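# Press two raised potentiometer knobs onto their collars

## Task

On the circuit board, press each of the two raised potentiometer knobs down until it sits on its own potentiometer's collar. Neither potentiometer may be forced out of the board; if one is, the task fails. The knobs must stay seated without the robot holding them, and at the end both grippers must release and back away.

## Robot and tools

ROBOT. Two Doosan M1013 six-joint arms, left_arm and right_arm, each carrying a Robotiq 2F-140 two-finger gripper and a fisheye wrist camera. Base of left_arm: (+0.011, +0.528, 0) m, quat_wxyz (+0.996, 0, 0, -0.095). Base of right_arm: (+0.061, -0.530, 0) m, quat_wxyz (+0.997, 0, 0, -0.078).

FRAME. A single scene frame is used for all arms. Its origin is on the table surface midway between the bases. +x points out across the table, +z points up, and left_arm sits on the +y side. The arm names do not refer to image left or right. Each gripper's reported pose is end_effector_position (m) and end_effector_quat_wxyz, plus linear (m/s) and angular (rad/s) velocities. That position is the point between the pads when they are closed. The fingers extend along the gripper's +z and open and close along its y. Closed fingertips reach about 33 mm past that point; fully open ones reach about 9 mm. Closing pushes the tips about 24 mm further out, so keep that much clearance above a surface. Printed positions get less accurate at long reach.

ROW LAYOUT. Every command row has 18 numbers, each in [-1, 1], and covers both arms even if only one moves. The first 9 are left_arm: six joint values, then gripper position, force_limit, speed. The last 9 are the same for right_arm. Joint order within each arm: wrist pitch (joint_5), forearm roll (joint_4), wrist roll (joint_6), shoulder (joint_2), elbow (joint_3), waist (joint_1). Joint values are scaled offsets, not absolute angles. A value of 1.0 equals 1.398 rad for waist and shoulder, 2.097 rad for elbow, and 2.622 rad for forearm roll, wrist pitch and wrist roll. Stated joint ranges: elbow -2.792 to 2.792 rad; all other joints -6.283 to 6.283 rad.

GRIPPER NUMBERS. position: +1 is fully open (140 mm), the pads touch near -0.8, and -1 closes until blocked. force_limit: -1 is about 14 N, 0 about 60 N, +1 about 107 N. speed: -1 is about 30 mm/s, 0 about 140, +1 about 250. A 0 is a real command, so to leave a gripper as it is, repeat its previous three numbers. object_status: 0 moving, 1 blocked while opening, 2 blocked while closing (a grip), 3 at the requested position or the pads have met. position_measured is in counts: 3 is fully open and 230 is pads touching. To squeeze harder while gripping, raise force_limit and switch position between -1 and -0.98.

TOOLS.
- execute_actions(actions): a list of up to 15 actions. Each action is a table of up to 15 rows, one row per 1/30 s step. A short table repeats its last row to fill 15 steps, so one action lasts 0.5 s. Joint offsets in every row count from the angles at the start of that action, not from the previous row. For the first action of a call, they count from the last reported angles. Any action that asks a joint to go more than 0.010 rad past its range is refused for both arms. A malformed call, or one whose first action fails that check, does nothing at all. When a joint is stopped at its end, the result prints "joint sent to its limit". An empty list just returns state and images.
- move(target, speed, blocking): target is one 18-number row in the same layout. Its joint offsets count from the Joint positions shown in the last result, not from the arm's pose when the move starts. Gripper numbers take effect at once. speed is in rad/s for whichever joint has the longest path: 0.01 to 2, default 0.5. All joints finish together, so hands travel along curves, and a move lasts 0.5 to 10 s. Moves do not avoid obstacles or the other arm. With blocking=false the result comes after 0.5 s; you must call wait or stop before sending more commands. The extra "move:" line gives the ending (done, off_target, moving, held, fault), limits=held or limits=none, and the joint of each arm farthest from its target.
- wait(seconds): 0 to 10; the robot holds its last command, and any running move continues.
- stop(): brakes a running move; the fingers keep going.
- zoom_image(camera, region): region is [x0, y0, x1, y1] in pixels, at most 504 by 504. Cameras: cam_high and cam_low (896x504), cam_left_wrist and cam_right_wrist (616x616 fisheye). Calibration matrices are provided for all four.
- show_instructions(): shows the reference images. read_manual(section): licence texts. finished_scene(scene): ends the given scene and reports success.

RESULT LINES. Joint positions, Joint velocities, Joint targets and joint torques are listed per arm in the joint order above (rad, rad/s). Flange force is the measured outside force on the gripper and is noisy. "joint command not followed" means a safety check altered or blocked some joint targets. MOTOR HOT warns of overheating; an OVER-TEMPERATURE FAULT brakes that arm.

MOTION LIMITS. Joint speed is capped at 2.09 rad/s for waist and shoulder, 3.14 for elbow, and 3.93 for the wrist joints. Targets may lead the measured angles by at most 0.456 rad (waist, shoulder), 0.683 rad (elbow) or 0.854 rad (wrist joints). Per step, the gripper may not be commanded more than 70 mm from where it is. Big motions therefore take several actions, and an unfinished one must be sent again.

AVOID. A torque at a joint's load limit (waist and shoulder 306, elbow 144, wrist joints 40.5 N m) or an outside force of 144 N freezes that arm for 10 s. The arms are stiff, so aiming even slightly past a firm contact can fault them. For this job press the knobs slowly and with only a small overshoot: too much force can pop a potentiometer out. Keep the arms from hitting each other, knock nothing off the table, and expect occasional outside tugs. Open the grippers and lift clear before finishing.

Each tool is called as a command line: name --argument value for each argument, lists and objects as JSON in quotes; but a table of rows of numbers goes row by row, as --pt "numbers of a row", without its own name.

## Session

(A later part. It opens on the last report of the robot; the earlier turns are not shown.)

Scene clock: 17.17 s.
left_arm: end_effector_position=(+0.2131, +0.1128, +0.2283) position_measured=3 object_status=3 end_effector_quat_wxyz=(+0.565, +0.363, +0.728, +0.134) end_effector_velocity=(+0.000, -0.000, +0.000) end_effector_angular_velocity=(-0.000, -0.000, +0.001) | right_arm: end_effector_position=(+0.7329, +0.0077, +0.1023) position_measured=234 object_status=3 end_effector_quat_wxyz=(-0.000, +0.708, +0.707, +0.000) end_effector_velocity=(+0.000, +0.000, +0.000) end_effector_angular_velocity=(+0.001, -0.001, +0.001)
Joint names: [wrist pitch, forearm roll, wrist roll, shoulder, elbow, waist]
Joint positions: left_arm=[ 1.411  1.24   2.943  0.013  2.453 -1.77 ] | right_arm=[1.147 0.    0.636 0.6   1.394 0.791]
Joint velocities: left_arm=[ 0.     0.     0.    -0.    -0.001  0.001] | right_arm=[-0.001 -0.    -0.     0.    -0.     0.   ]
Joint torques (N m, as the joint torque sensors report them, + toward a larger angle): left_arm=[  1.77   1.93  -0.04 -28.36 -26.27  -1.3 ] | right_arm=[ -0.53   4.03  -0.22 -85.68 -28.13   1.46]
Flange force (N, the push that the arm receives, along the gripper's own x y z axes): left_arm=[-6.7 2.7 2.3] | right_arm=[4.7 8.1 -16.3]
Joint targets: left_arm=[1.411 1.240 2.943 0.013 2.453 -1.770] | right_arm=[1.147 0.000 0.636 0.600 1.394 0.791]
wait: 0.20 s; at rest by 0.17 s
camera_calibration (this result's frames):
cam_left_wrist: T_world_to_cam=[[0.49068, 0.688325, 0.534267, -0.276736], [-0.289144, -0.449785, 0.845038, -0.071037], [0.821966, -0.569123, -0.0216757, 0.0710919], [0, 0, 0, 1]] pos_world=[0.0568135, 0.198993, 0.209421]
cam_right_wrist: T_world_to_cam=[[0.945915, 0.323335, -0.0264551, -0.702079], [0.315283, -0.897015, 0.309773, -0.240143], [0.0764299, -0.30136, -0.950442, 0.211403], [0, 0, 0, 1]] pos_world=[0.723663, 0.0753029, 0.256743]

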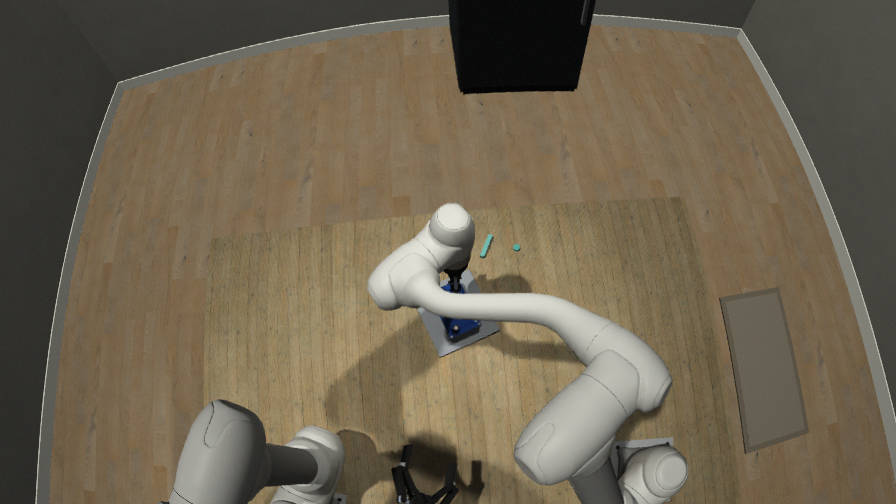

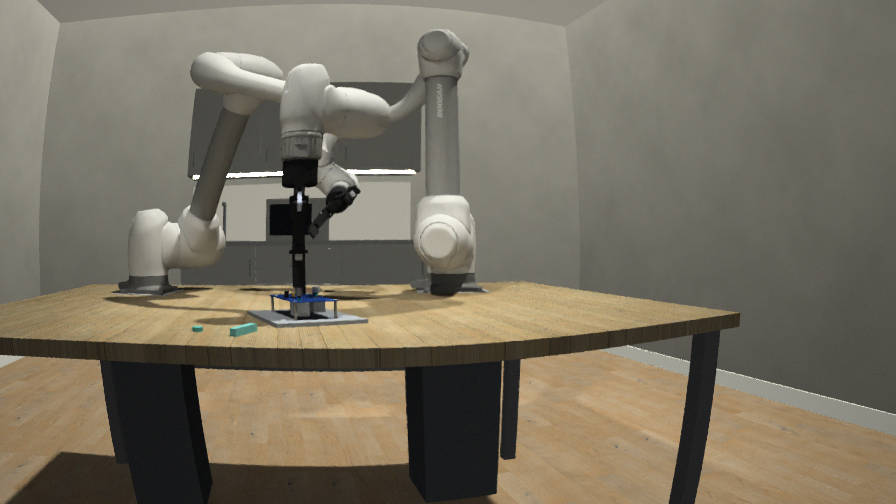

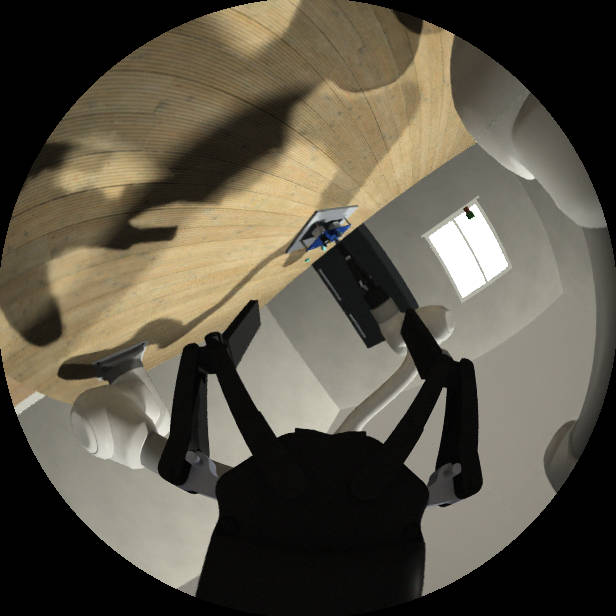

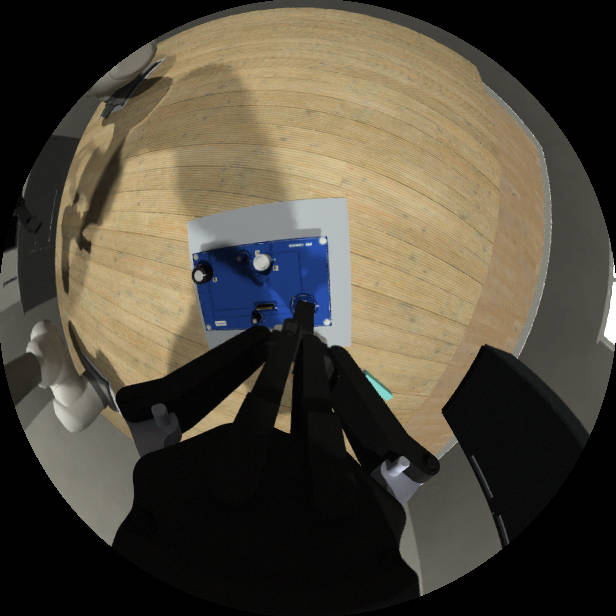

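move --target '[0,0,0,0,0,0,1,0,0, -0.00029,0,0,0.000232,0.000205,0,-1,0.5,1]' --speed 0.01

wait --seconds 0.2

Scene clock: 18.00 s.
left_arm: end_effector_position=(+0.2131, +0.1128, +0.2283) position_measured=3 object_status=3 end_effector_quat_wxyz=(+0.565, +0.363, +0.728, +0.134) end_effector_velocity=(-0.001, -0.001, +0.000) end_effector_angular_velocity=(-0.001, +0.001, -0.001) | right_arm: end_effector_position=(+0.7329, +0.0077, +0.1018) position_measured=234 object_status=3 end_effector_quat_wxyz=(-0.000, +0.708, +0.707, +0.000) end_effector_velocity=(+0.001, +0.000, +0.000) end_effector_angular_velocity=(+0.001, -0.001, +0.001)
Joint names: [wrist pitch, forearm roll, wrist roll, shoulder, elbow, waist]
Joint positions: left_arm=[ 1.411  1.24   2.943  0.013  2.453 -1.77 ] | right_arm=[1.147 0.    0.636 0.6   1.394 0.791]
Joint velocities: left_arm=[-0.001  0.    -0.     0.    -0.001 -0.001] | right_arm=[-0.001  0.    -0.001  0.    -0.    -0.   ]
Joint torques (N m, as the joint torque sensors report them, + toward a larger angle): left_arm=[  1.86   1.95   0.08 -29.02 -26.28  -0.98] | right_arm=[ -0.6    3.8    0.38 -82.36 -28.45   2.38]
Flange force (N, the push that the arm receives, along the gripper's own x y z axes): left_arm=[-5.8 1.0 1.6] | right_arm=[-0.3 4.7 -18.4]
Joint targets: left_arm=[1.411 1.240 2.943 0.013 2.453 -1.770] | right_arm=[1.147 0.000 0.636 0.600 1.394 0.791]
move: done; limits=none; left_arm: farthest joint: the waist, 0.000 radians from its target (0.000 radians at the start); right_arm: farthest joint: the waist, 0.000 radians from its target (0.000 radians at the start)
camera_calibration (this result's frames):
cam_left_wrist: T_world_to_cam=[[0.49068, 0.688325, 0.534267, -0.276736], [-0.289144, -0.449786, 0.845038, -0.071037], [0.821966, -0.569123, -0.0216757, 0.071092], [0, 0, 0, 1]] pos_world=[0.0568134, 0.198993, 0.209421]
cam_right_wrist: T_world_to_cam=[[0.945915, 0.323335, -0.0264443, -0.70209], [0.31528, -0.897018, 0.309771, -0.239991], [0.0764385, -0.301354, -0.950444, 0.210936], [0, 0, 0, 1]] pos_world=[0.723658, 0.0752997, 0.256258]

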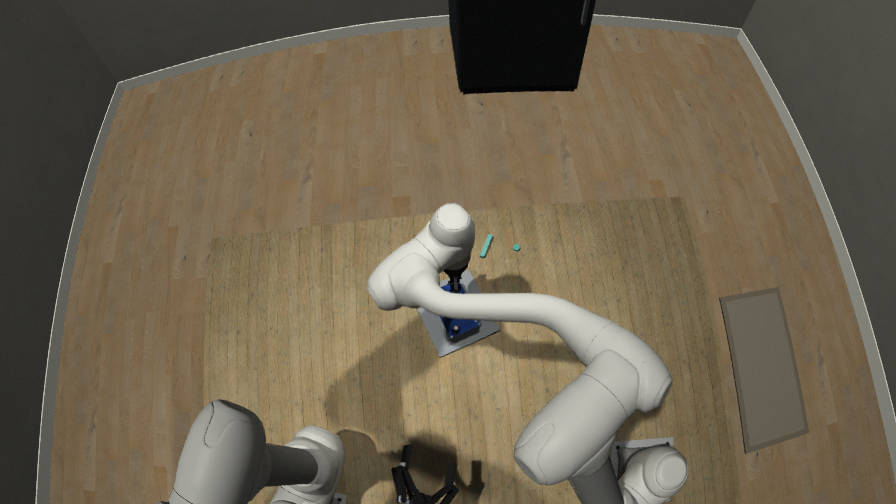

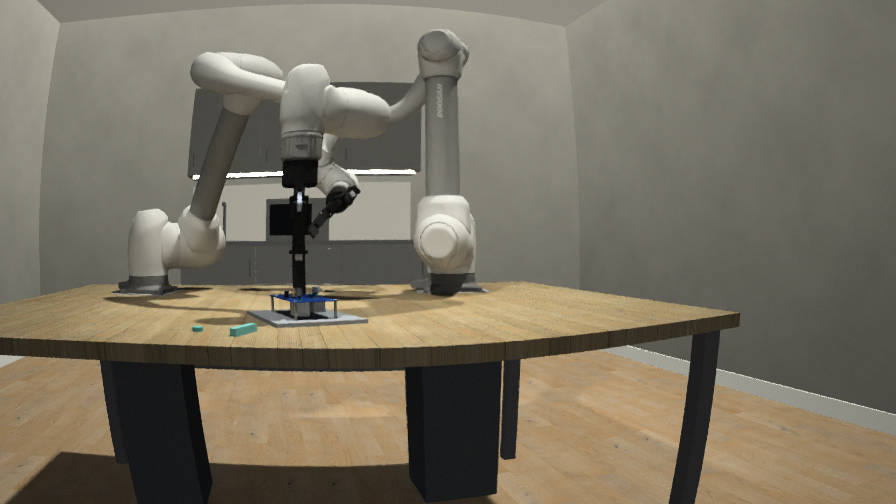

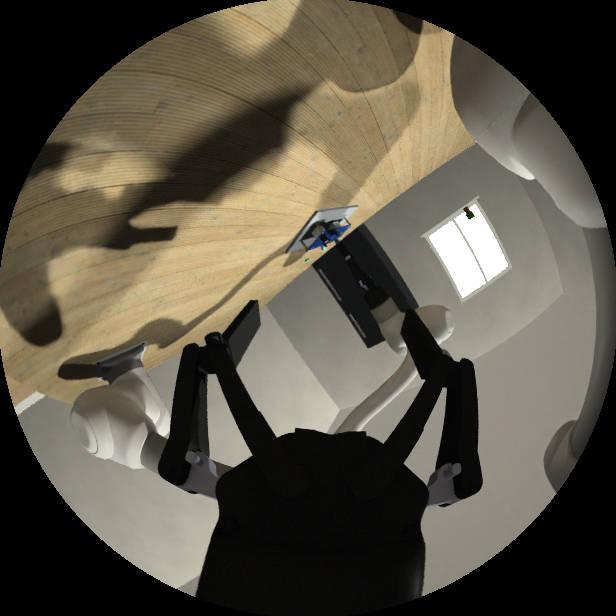

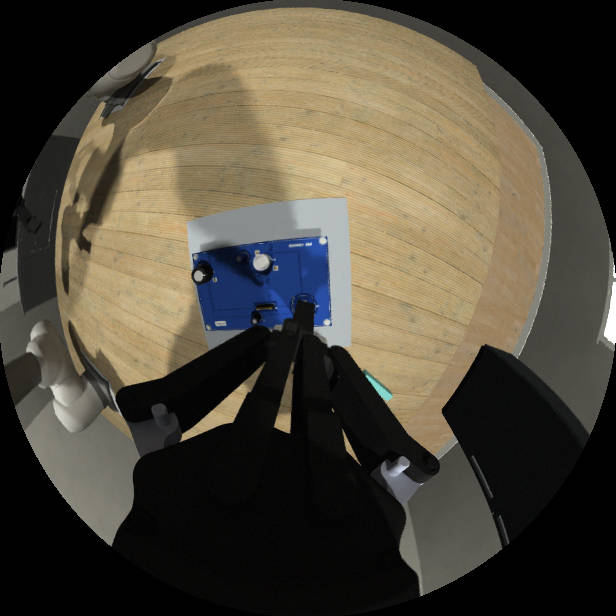

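Scene clock: 18.20 s.
left_arm: end_effector_position=(+0.2131, +0.1128, +0.2283) position_measured=3 object_status=3 end_effector_quat_wxyz=(+0.565, +0.363, +0.728, +0.134) end_effector_velocity=(-0.000, -0.000, +0.000) end_effector_angular_velocity=(+0.000, -0.001, -0.000) | right_arm: end_effector_position=(+0.7329, +0.0077, +0.1018) position_measured=234 object_status=3 end_effector_quat_wxyz=(-0.000, +0.708, +0.707, +0.000) end_effector_velocity=(-0.000, +0.000, -0.000) end_effector_angular_velocity=(+0.000, +0.001, -0.001)
Joint names: [wrist pitch, forearm roll, wrist roll, shoulder, elbow, waist]
Joint positions: left_arm=[ 1.411  1.24   2.943  0.013  2.453 -1.77 ] | right_arm=[1.147 0.    0.636 0.6   1.394 0.791]
Joint velocities: left_arm=[ 0.001 -0.     0.001 -0.    -0.001 -0.   ] | right_arm=[ 0.     0.001  0.001  0.     0.    -0.   ]
Joint torques (N m, as the joint torque sensors report them, + toward a larger angle): left_arm=[  1.96   1.93   0.03 -28.74 -26.11  -0.99] | right_arm=[ -0.76   3.84   0.02 -79.91 -29.36   4.36]
Flange force (N, the push that the arm receives, along the gripper's own x y z axes): left_arm=[-6.4 1.7 1.7] | right_arm=[-5.5 1.3 -19.3]
Joint targets: left_arm=[1.411 1.240 2.943 0.013 2.453 -1.770] | right_arm=[1.147 0.000 0.636 0.600 1.394 0.791]
wait: 0.20 s; at rest by 0.17 s
camera_calibration (this result's frames):
cam_left_wrist: T_world_to_cam=[[0.49068, 0.688325, 0.534267, -0.276736], [-0.289144, -0.449785, 0.845038, -0.071037], [0.821966, -0.569123, -0.0216756, 0.071092], [0, 0, 0, 1]] pos_world=[0.0568135, 0.198993, 0.209421]
cam_right_wrist: T_world_to_cam=[[0.945915, 0.323335, -0.0264474, -0.702089], [0.315281, -0.897017, 0.309771, -0.239989], [0.076436, -0.301356, -0.950443, 0.210927], [0, 0, 0, 1]] pos_world=[0.723658, 0.0752995, 0.256247]

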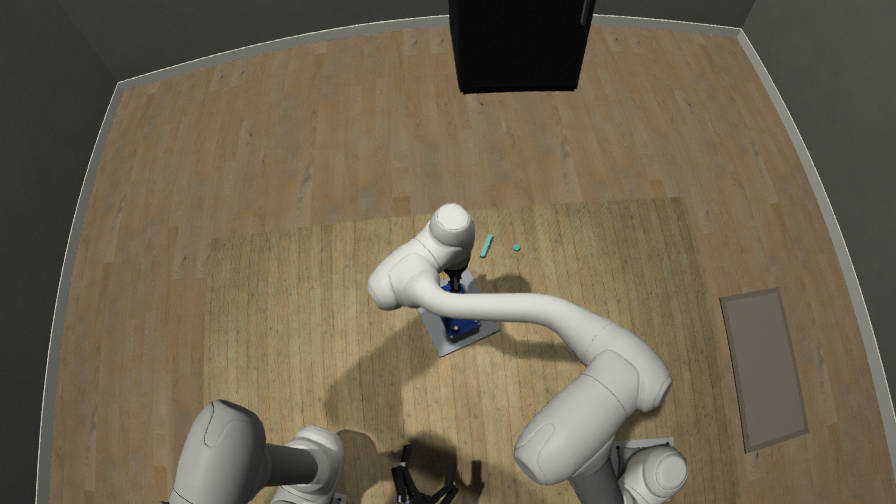

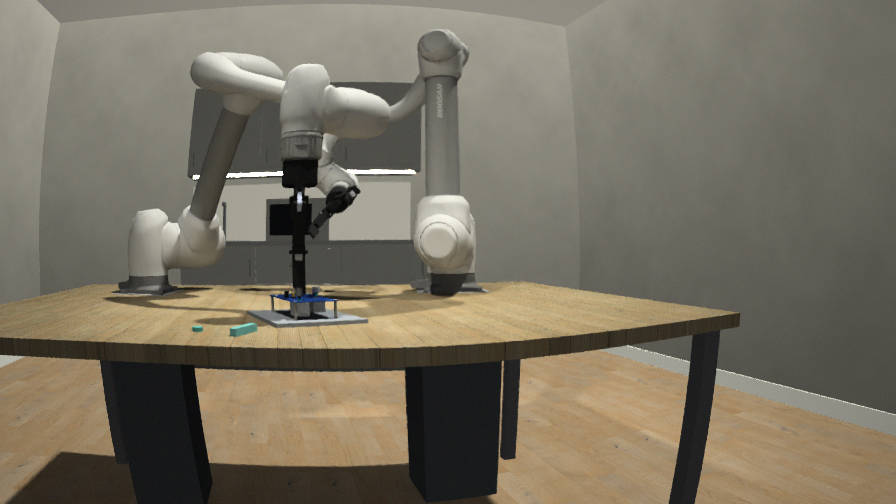

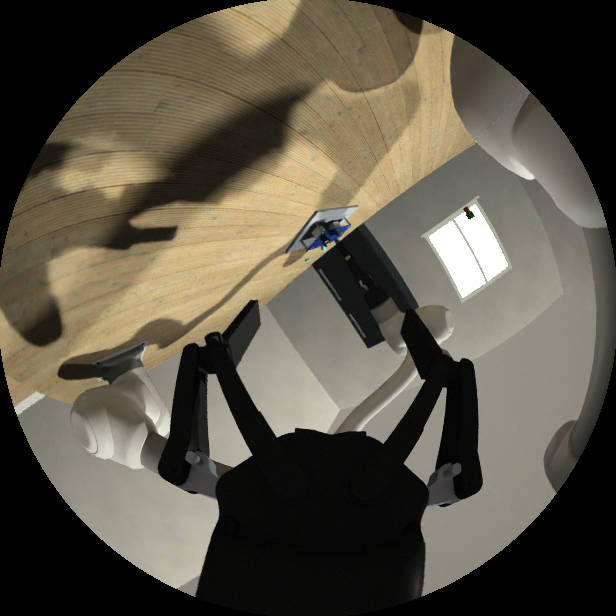

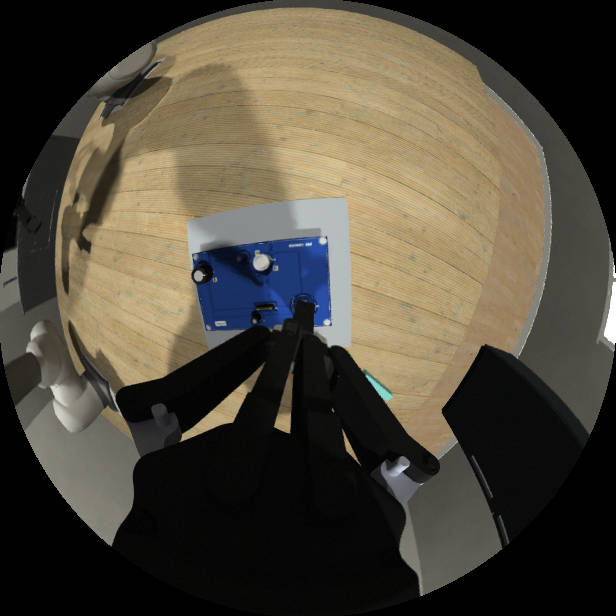

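move --target '[0,0,0,0,0,0,1,0,0, -0.00172,0,0,0.00139,0.00123,0,-1,0.5,1]' --speed 0.01

wait --seconds 0.2

zoom_image --camera "cam_low" --region '[288, 280, 324, 304]'

Scene clock: 19.27 s.
left_arm: end_effector_position=(+0.2131, +0.1128, +0.2283) position_measured=3 object_status=3 end_effector_quat_wxyz=(+0.565, +0.363, +0.728, +0.134) end_effector_velocity=(+0.000, +0.001, -0.001) end_effector_angular_velocity=(+0.002, +0.001, -0.002) | right_arm: end_effector_position=(+0.7329, +0.0076, +0.0988) position_measured=234 object_status=3 end_effector_quat_wxyz=(-0.000, +0.708, +0.707, +0.000) end_effector_velocity=(-0.000, -0.000, -0.001) end_effector_angular_velocity=(-0.000, +0.000, -0.000)
Joint names: [wrist pitch, forearm roll, wrist roll, shoulder, elbow, waist]
Joint positions: left_arm=[ 1.411  1.24   2.943  0.013  2.453 -1.77 ] | right_arm=[1.142 0.    0.636 0.602 1.396 0.791]
Joint velocities: left_arm=[-0.002 -0.     0.    -0.     0.002 -0.001] | right_arm=[-0.001 -0.     0.     0.     0.001  0.   ]
Joint torques (N m, as the joint torque sensors report them, + toward a larger angle): left_arm=[  1.86   1.83   0.05 -29.15 -26.47  -1.73] | right_arm=[ -0.85   4.08  -0.24 -80.24 -28.37   1.31]
Flange force (N, the push that the arm receives, along the gripper's own x y z axes): left_arm=[-5.7 1.0 4.1] | right_arm=[-0.7 1.1 -20.2]
Joint targets: left_arm=[1.411 1.240 2.943 0.013 2.453 -1.770] | right_arm=[1.142 0.000 0.636 0.602 1.397 0.791]
move: done; limits=none; left_arm: farthest joint: the waist, 0.000 radians from its target (0.000 radians at the start); right_arm: farthest joint: the waist, 0.000 radians from its target (0.000 radians at the start)
camera_calibration (this result's frames):
cam_left_wrist: T_world_to_cam=[[0.49068, 0.688325, 0.534267, -0.276735], [-0.289144, -0.449785, 0.845038, -0.0710369], [0.821966, -0.569123, -0.0216758, 0.0710921], [0, 0, 0, 1]] pos_world=[0.0568134, 0.198993, 0.209421]
cam_right_wrist: T_world_to_cam=[[0.945915, 0.323334, -0.0264572, -0.702115], [0.315283, -0.897015, 0.309775, -0.239101], [0.076428, -0.301362, -0.950442, 0.208151], [0, 0, 0, 1]] pos_world=[0.723617, 0.0752692, 0.253327]

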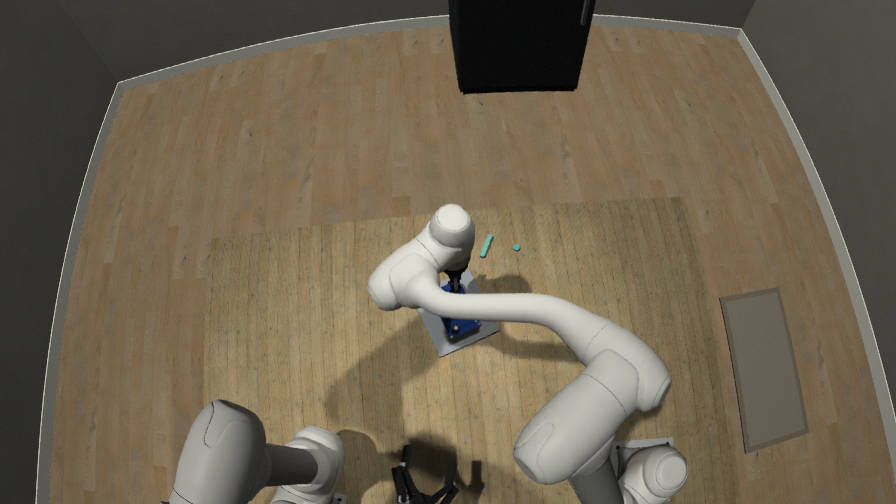

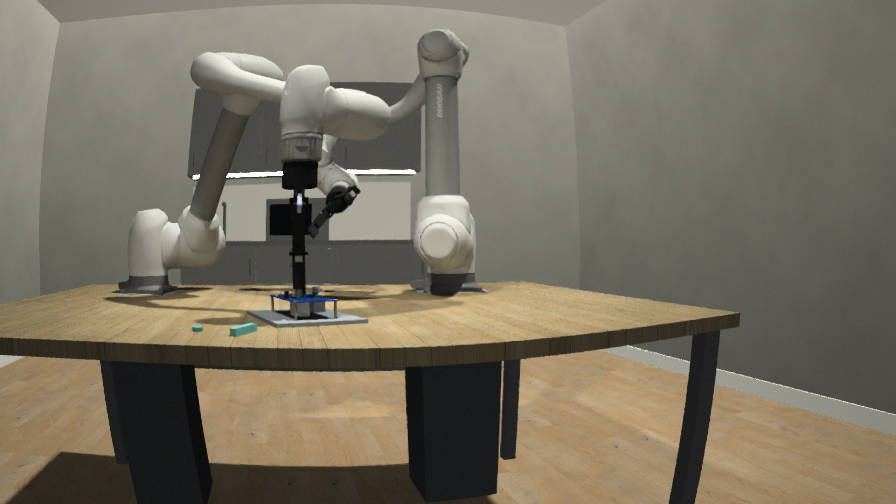

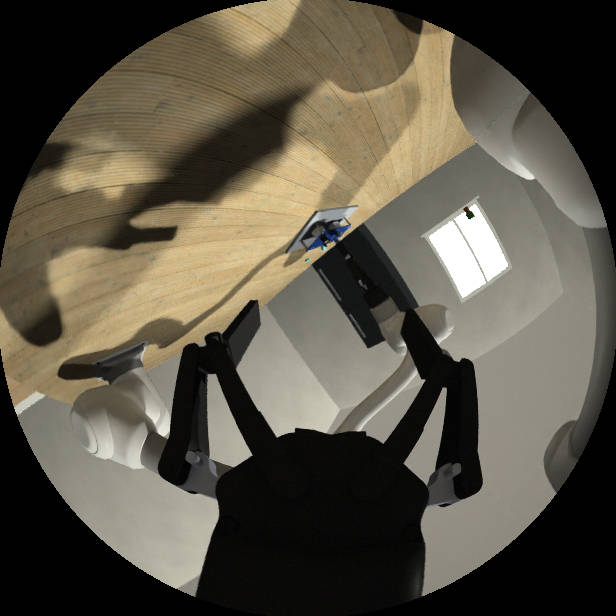

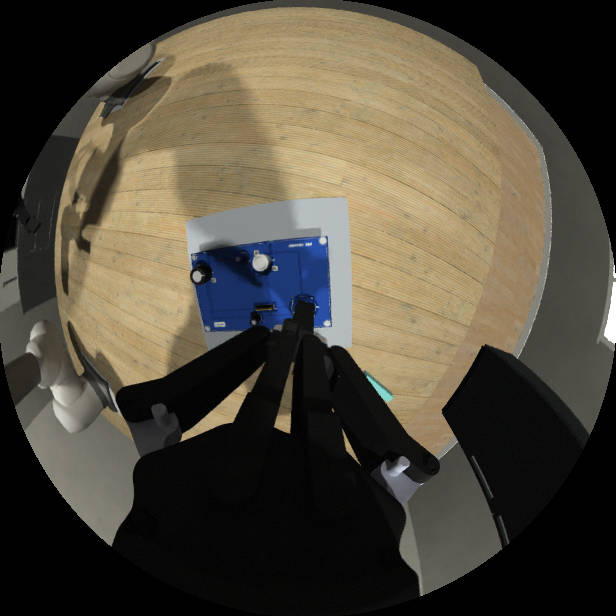

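Scene clock: 19.47 s.
left_arm: end_effector_position=(+0.2131, +0.1128, +0.2283) position_measured=3 object_status=3 end_effector_quat_wxyz=(+0.565, +0.363, +0.728, +0.134) end_effector_velocity=(-0.000, +0.000, +0.000) end_effector_angular_velocity=(-0.000, -0.000, -0.000) | right_arm: end_effector_position=(+0.7329, +0.0076, +0.0988) position_measured=234 object_status=3 end_effector_quat_wxyz=(-0.000, +0.708, +0.707, +0.000) end_effector_velocity=(-0.000, +0.000, -0.000) end_effector_angular_velocity=(+0.000, +0.000, -0.001)
Joint names: [wrist pitch, forearm roll, wrist roll, shoulder, elbow, waist]
Joint positions: left_arm=[ 1.411  1.24   2.943  0.013  2.453 -1.77 ] | right_arm=[1.142 0.    0.636 0.602 1.397 0.791]
Joint velocities: left_arm=[ 0.  0. -0. -0.  0. -0.] | right_arm=[-0.     0.001  0.001  0.     0.     0.   ]
Joint torques (N m, as the joint torque sensors report them, + toward a larger angle): left_arm=[  1.8    1.84   0.08 -28.77 -25.88  -1.89] | right_arm=[ -0.39   3.74  -0.05 -83.53 -27.36   4.85]
Flange force (N, the push that the arm receives, along the gripper's own x y z axes): left_arm=[-7.4 1.7 4.1] | right_arm=[0.2 9.2 -18.0]
Joint targets: left_arm=[1.411 1.240 2.943 0.013 2.453 -1.770] | right_arm=[1.142 0.000 0.636 0.602 1.397 0.791]
wait: 0.20 s; at rest by 0.17 s
camera_calibration (this result's frames):
cam_left_wrist: T_world_to_cam=[[0.49068, 0.688325, 0.534267, -0.276736], [-0.289144, -0.449785, 0.845038, -0.071037], [0.821966, -0.569124, -0.0216755, 0.071092], [0, 0, 0, 1]] pos_world=[0.0568135, 0.198993, 0.209421]
cam_right_wrist: T_world_to_cam=[[0.945915, 0.323334, -0.0264573, -0.702115], [0.315283, -0.897015, 0.309775, -0.239084], [0.076428, -0.301362, -0.950442, 0.208097], [0, 0, 0, 1]] pos_world=[0.723615, 0.0752682, 0.25327]

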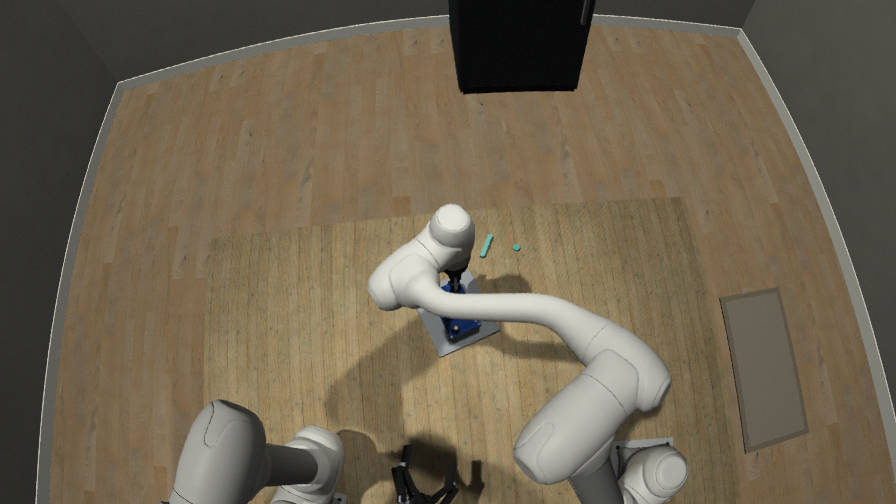

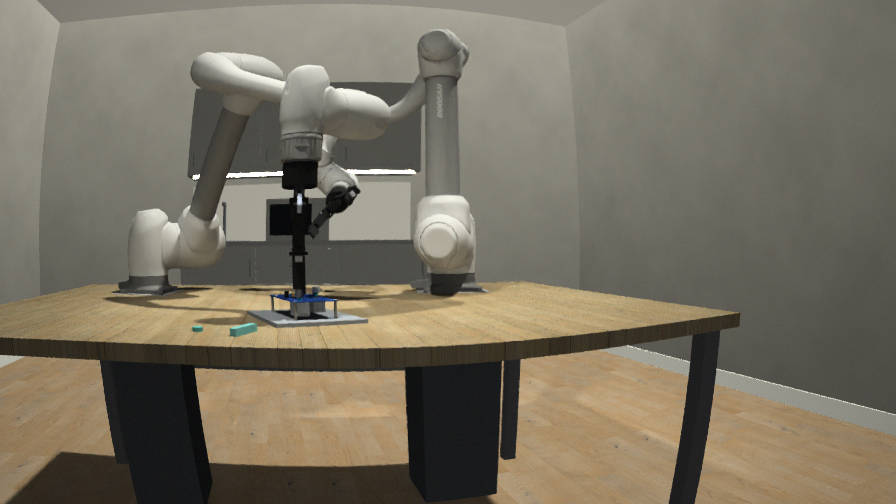

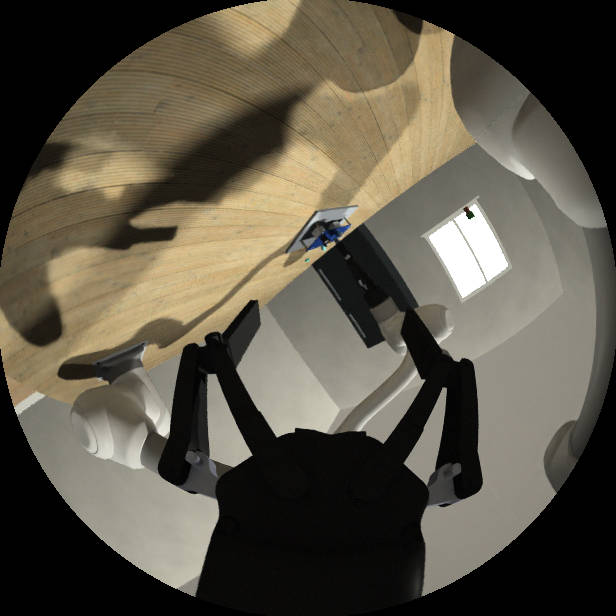

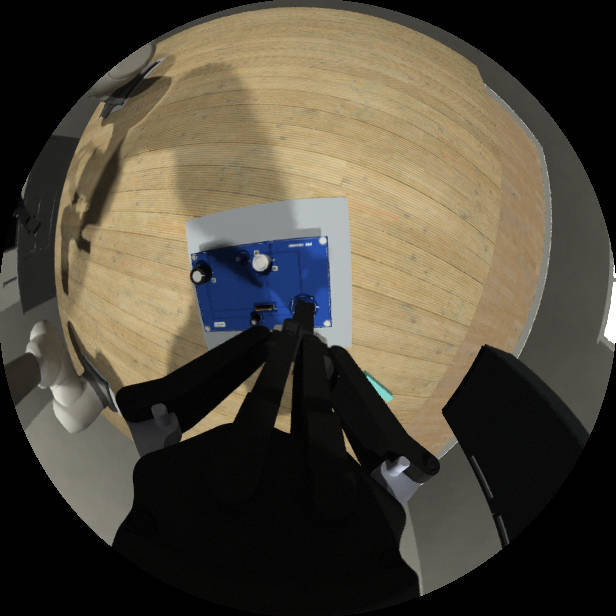

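Region (288, 280, 324, 304) of cam_low's 896x504 image, scaled by 14.000, with more detail than that image has.

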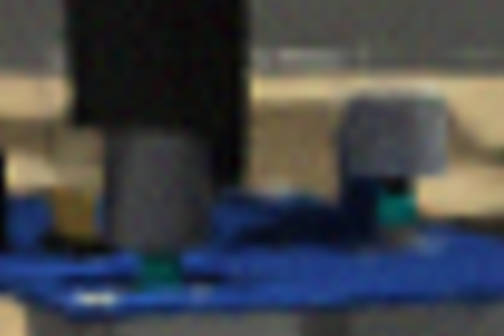

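move --target '[0,0,0,0,0,0,1,0,0, -0.00172,0,0,0.00139,0.00123,0,-1,0.5,1]' --speed 0.01

wait --seconds 0.2

zoom_image --camera "cam_low" --region '[288, 280, 324, 304]'

Scene clock: 20.33 s.
left_arm: end_effector_position=(+0.2131, +0.1128, +0.2283) position_measured=3 object_status=3 end_effector_quat_wxyz=(+0.565, +0.363, +0.728, +0.134) end_effector_velocity=(-0.000, -0.000, -0.000) end_effector_angular_velocity=(-0.001, +0.001, -0.001) | right_arm: end_effector_position=(+0.7328, +0.0076, +0.0959) position_measured=234 object_status=3 end_effector_quat_wxyz=(-0.000, +0.708, +0.707, +0.000) end_effector_velocity=(+0.000, -0.000, -0.001) end_effector_angular_velocity=(-0.001, -0.001, +0.001)
Joint names: [wrist pitch, forearm roll, wrist roll, shoulder, elbow, waist]
Joint positions: left_arm=[ 1.411  1.24   2.943  0.013  2.453 -1.77 ] | right_arm=[1.138 0.    0.636 0.604 1.399 0.791]
Joint velocities: left_arm=[-0.001 -0.    -0.001 -0.    -0.    -0.001] | right_arm=[-0.001 -0.001 -0.     0.001  0.001 -0.   ]
Joint torques (N m, as the joint torque sensors report them, + toward a larger angle): left_arm=[  1.86   2.     0.   -29.06 -25.75  -0.86] | right_arm=[ -0.18   4.07  -0.06 -78.44 -26.03   1.9 ]
Flange force (N, the push that the arm receives, along the gripper's own x y z axes): left_arm=[-6.4 0.7 1.1] | right_arm=[0.1 3.6 -22.3]
Joint targets: left_arm=[1.411 1.240 2.943 0.013 2.453 -1.770] | right_arm=[1.138 0.000 0.636 0.604 1.399 0.791]
move: done; limits=none; left_arm: farthest joint: the waist, 0.000 radians from its target (0.000 radians at the start); right_arm: farthest joint: the elbow, 0.001 radians from its target (0.003 radians at the start)
camera_calibration (this result's frames):
cam_left_wrist: T_world_to_cam=[[0.49068, 0.688325, 0.534267, -0.276736], [-0.289144, -0.449785, 0.845038, -0.071037], [0.821966, -0.569123, -0.0216756, 0.0710919], [0, 0, 0, 1]] pos_world=[0.0568135, 0.198993, 0.209421]
cam_right_wrist: T_world_to_cam=[[0.945915, 0.323333, -0.0264657, -0.702131], [0.315284, -0.897014, 0.309777, -0.238199], [0.076421, -0.301367, -0.950441, 0.205322], [0, 0, 0, 1]] pos_world=[0.723566, 0.0752314, 0.250353]

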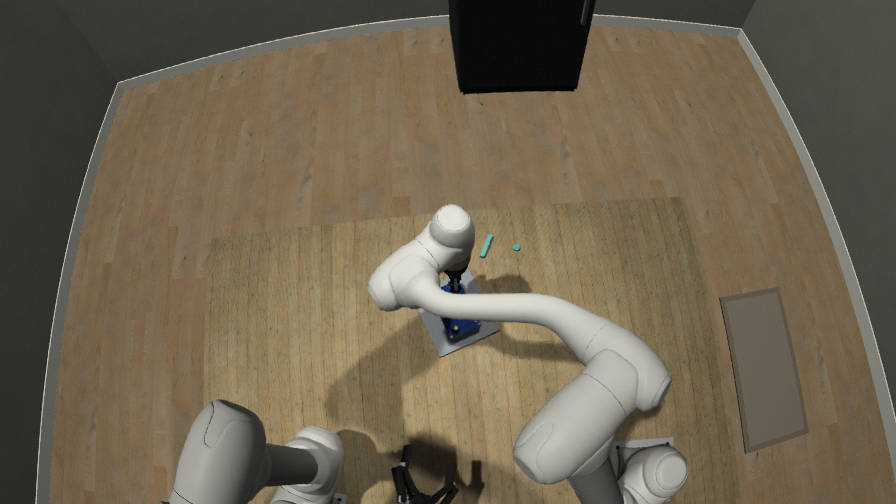

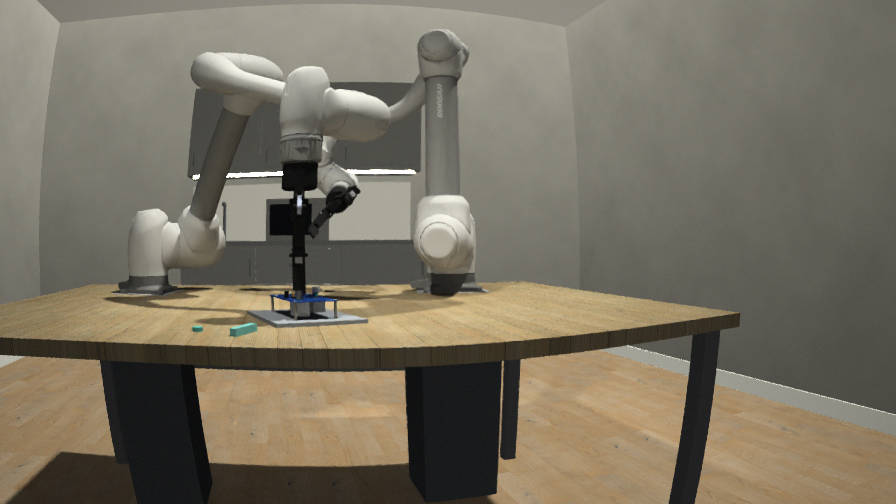

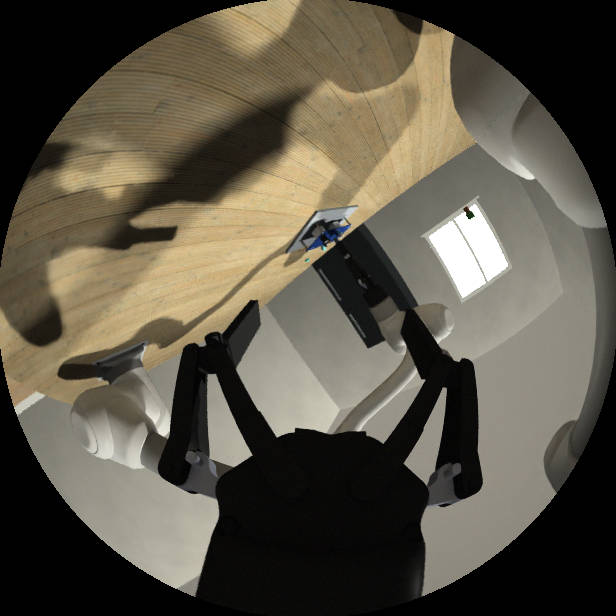

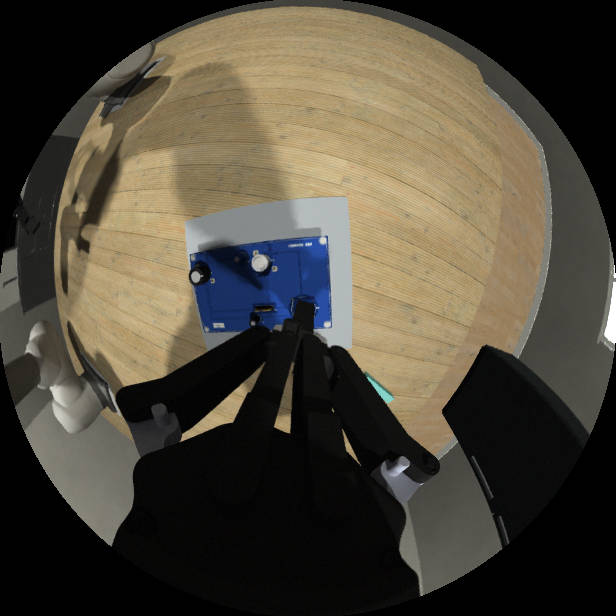

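Scene clock: 20.53 s.
left_arm: end_effector_position=(+0.2131, +0.1128, +0.2283) position_measured=3 object_status=3 end_effector_quat_wxyz=(+0.565, +0.363, +0.728, +0.134) end_effector_velocity=(-0.000, -0.000, -0.000) end_effector_angular_velocity=(+0.000, +0.001, -0.000) | right_arm: end_effector_position=(+0.7328, +0.0076, +0.0958) position_measured=234 object_status=3 end_effector_quat_wxyz=(-0.000, +0.708, +0.707, +0.000) end_effector_velocity=(+0.000, -0.000, +0.000) end_effector_angular_velocity=(-0.000, -0.000, -0.001)
Joint names: [wrist pitch, forearm roll, wrist roll, shoulder, elbow, waist]
Joint positions: left_arm=[ 1.411  1.24   2.943  0.013  2.453 -1.77 ] | right_arm=[1.138 0.    0.636 0.604 1.399 0.791]
Joint velocities: left_arm=[-0.001 -0.     0.     0.    -0.     0.   ] | right_arm=[ 0.001 -0.     0.001  0.    -0.001 -0.   ]
Joint torques (N m, as the joint torque sensors report them, + toward a larger angle): left_arm=[  1.86   1.85   0.   -29.21 -26.03  -0.42] | right_arm=[ -0.18   3.43  -0.1  -81.11 -26.76   3.14]
Flange force (N, the push that the arm receives, along the gripper's own x y z axes): left_arm=[-5.6 0.3 0.6] | right_arm=[0.3 5.9 -19.9]
Joint targets: left_arm=[1.411 1.240 2.943 0.013 2.453 -1.770] | right_arm=[1.138 0.000 0.636 0.604 1.399 0.791]
wait: 0.20 s; at rest by 0.17 s
camera_calibration (this result's frames):
cam_left_wrist: T_world_to_cam=[[0.49068, 0.688325, 0.534267, -0.276736], [-0.289144, -0.449786, 0.845038, -0.071037], [0.821966, -0.569123, -0.0216756, 0.071092], [0, 0, 0, 1]] pos_world=[0.0568134, 0.198993, 0.209421]
cam_right_wrist: T_world_to_cam=[[0.945915, 0.323333, -0.0264671, -0.70213], [0.315285, -0.897013, 0.309778, -0.238183], [0.0764201, -0.301368, -0.95044, 0.205268], [0, 0, 0, 1]] pos_world=[0.723564, 0.0752299, 0.250296]

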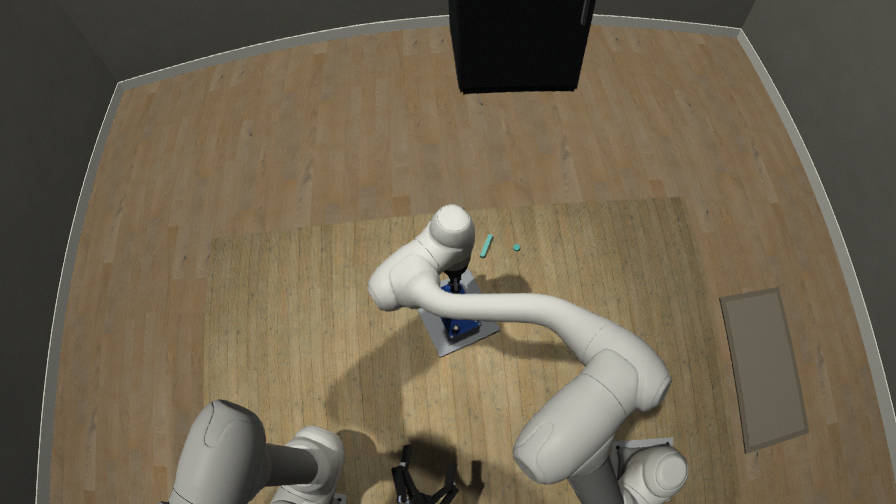

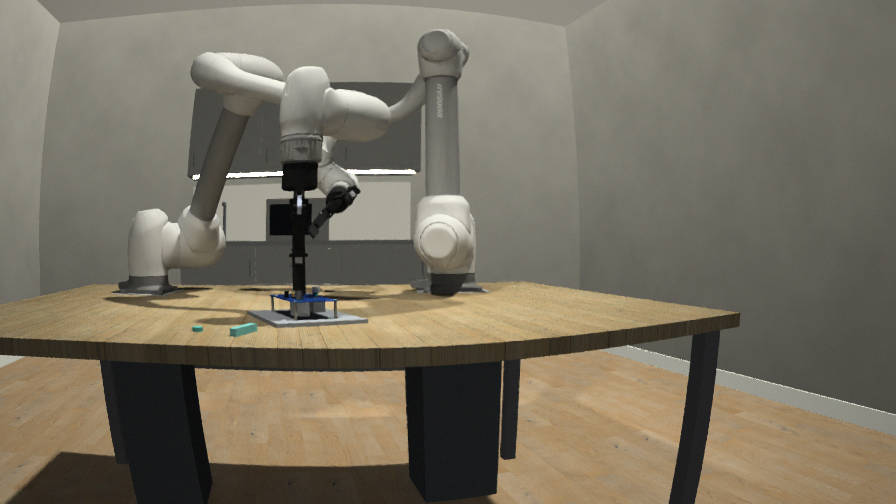

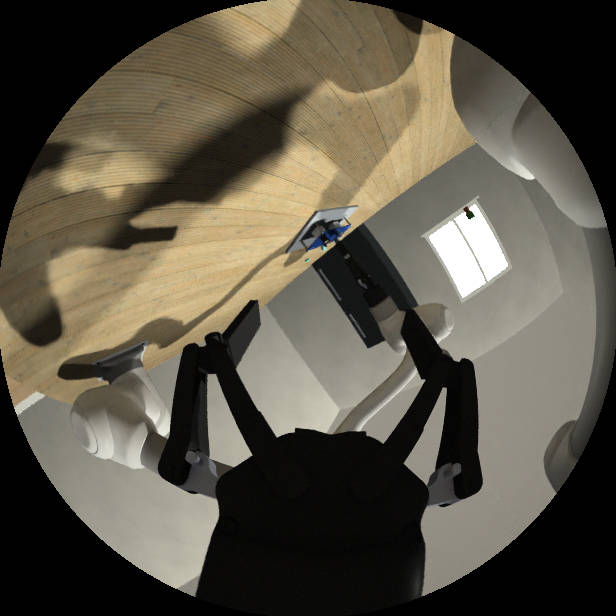

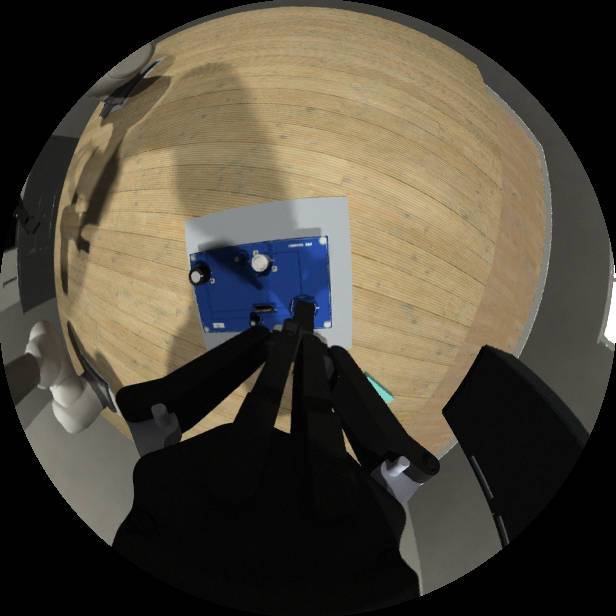

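Region (288, 280, 324, 304) of cam_low's 896x504 image, scaled by 14.000, with more detail than that image has.

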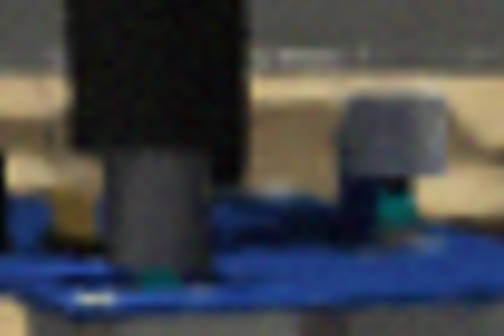

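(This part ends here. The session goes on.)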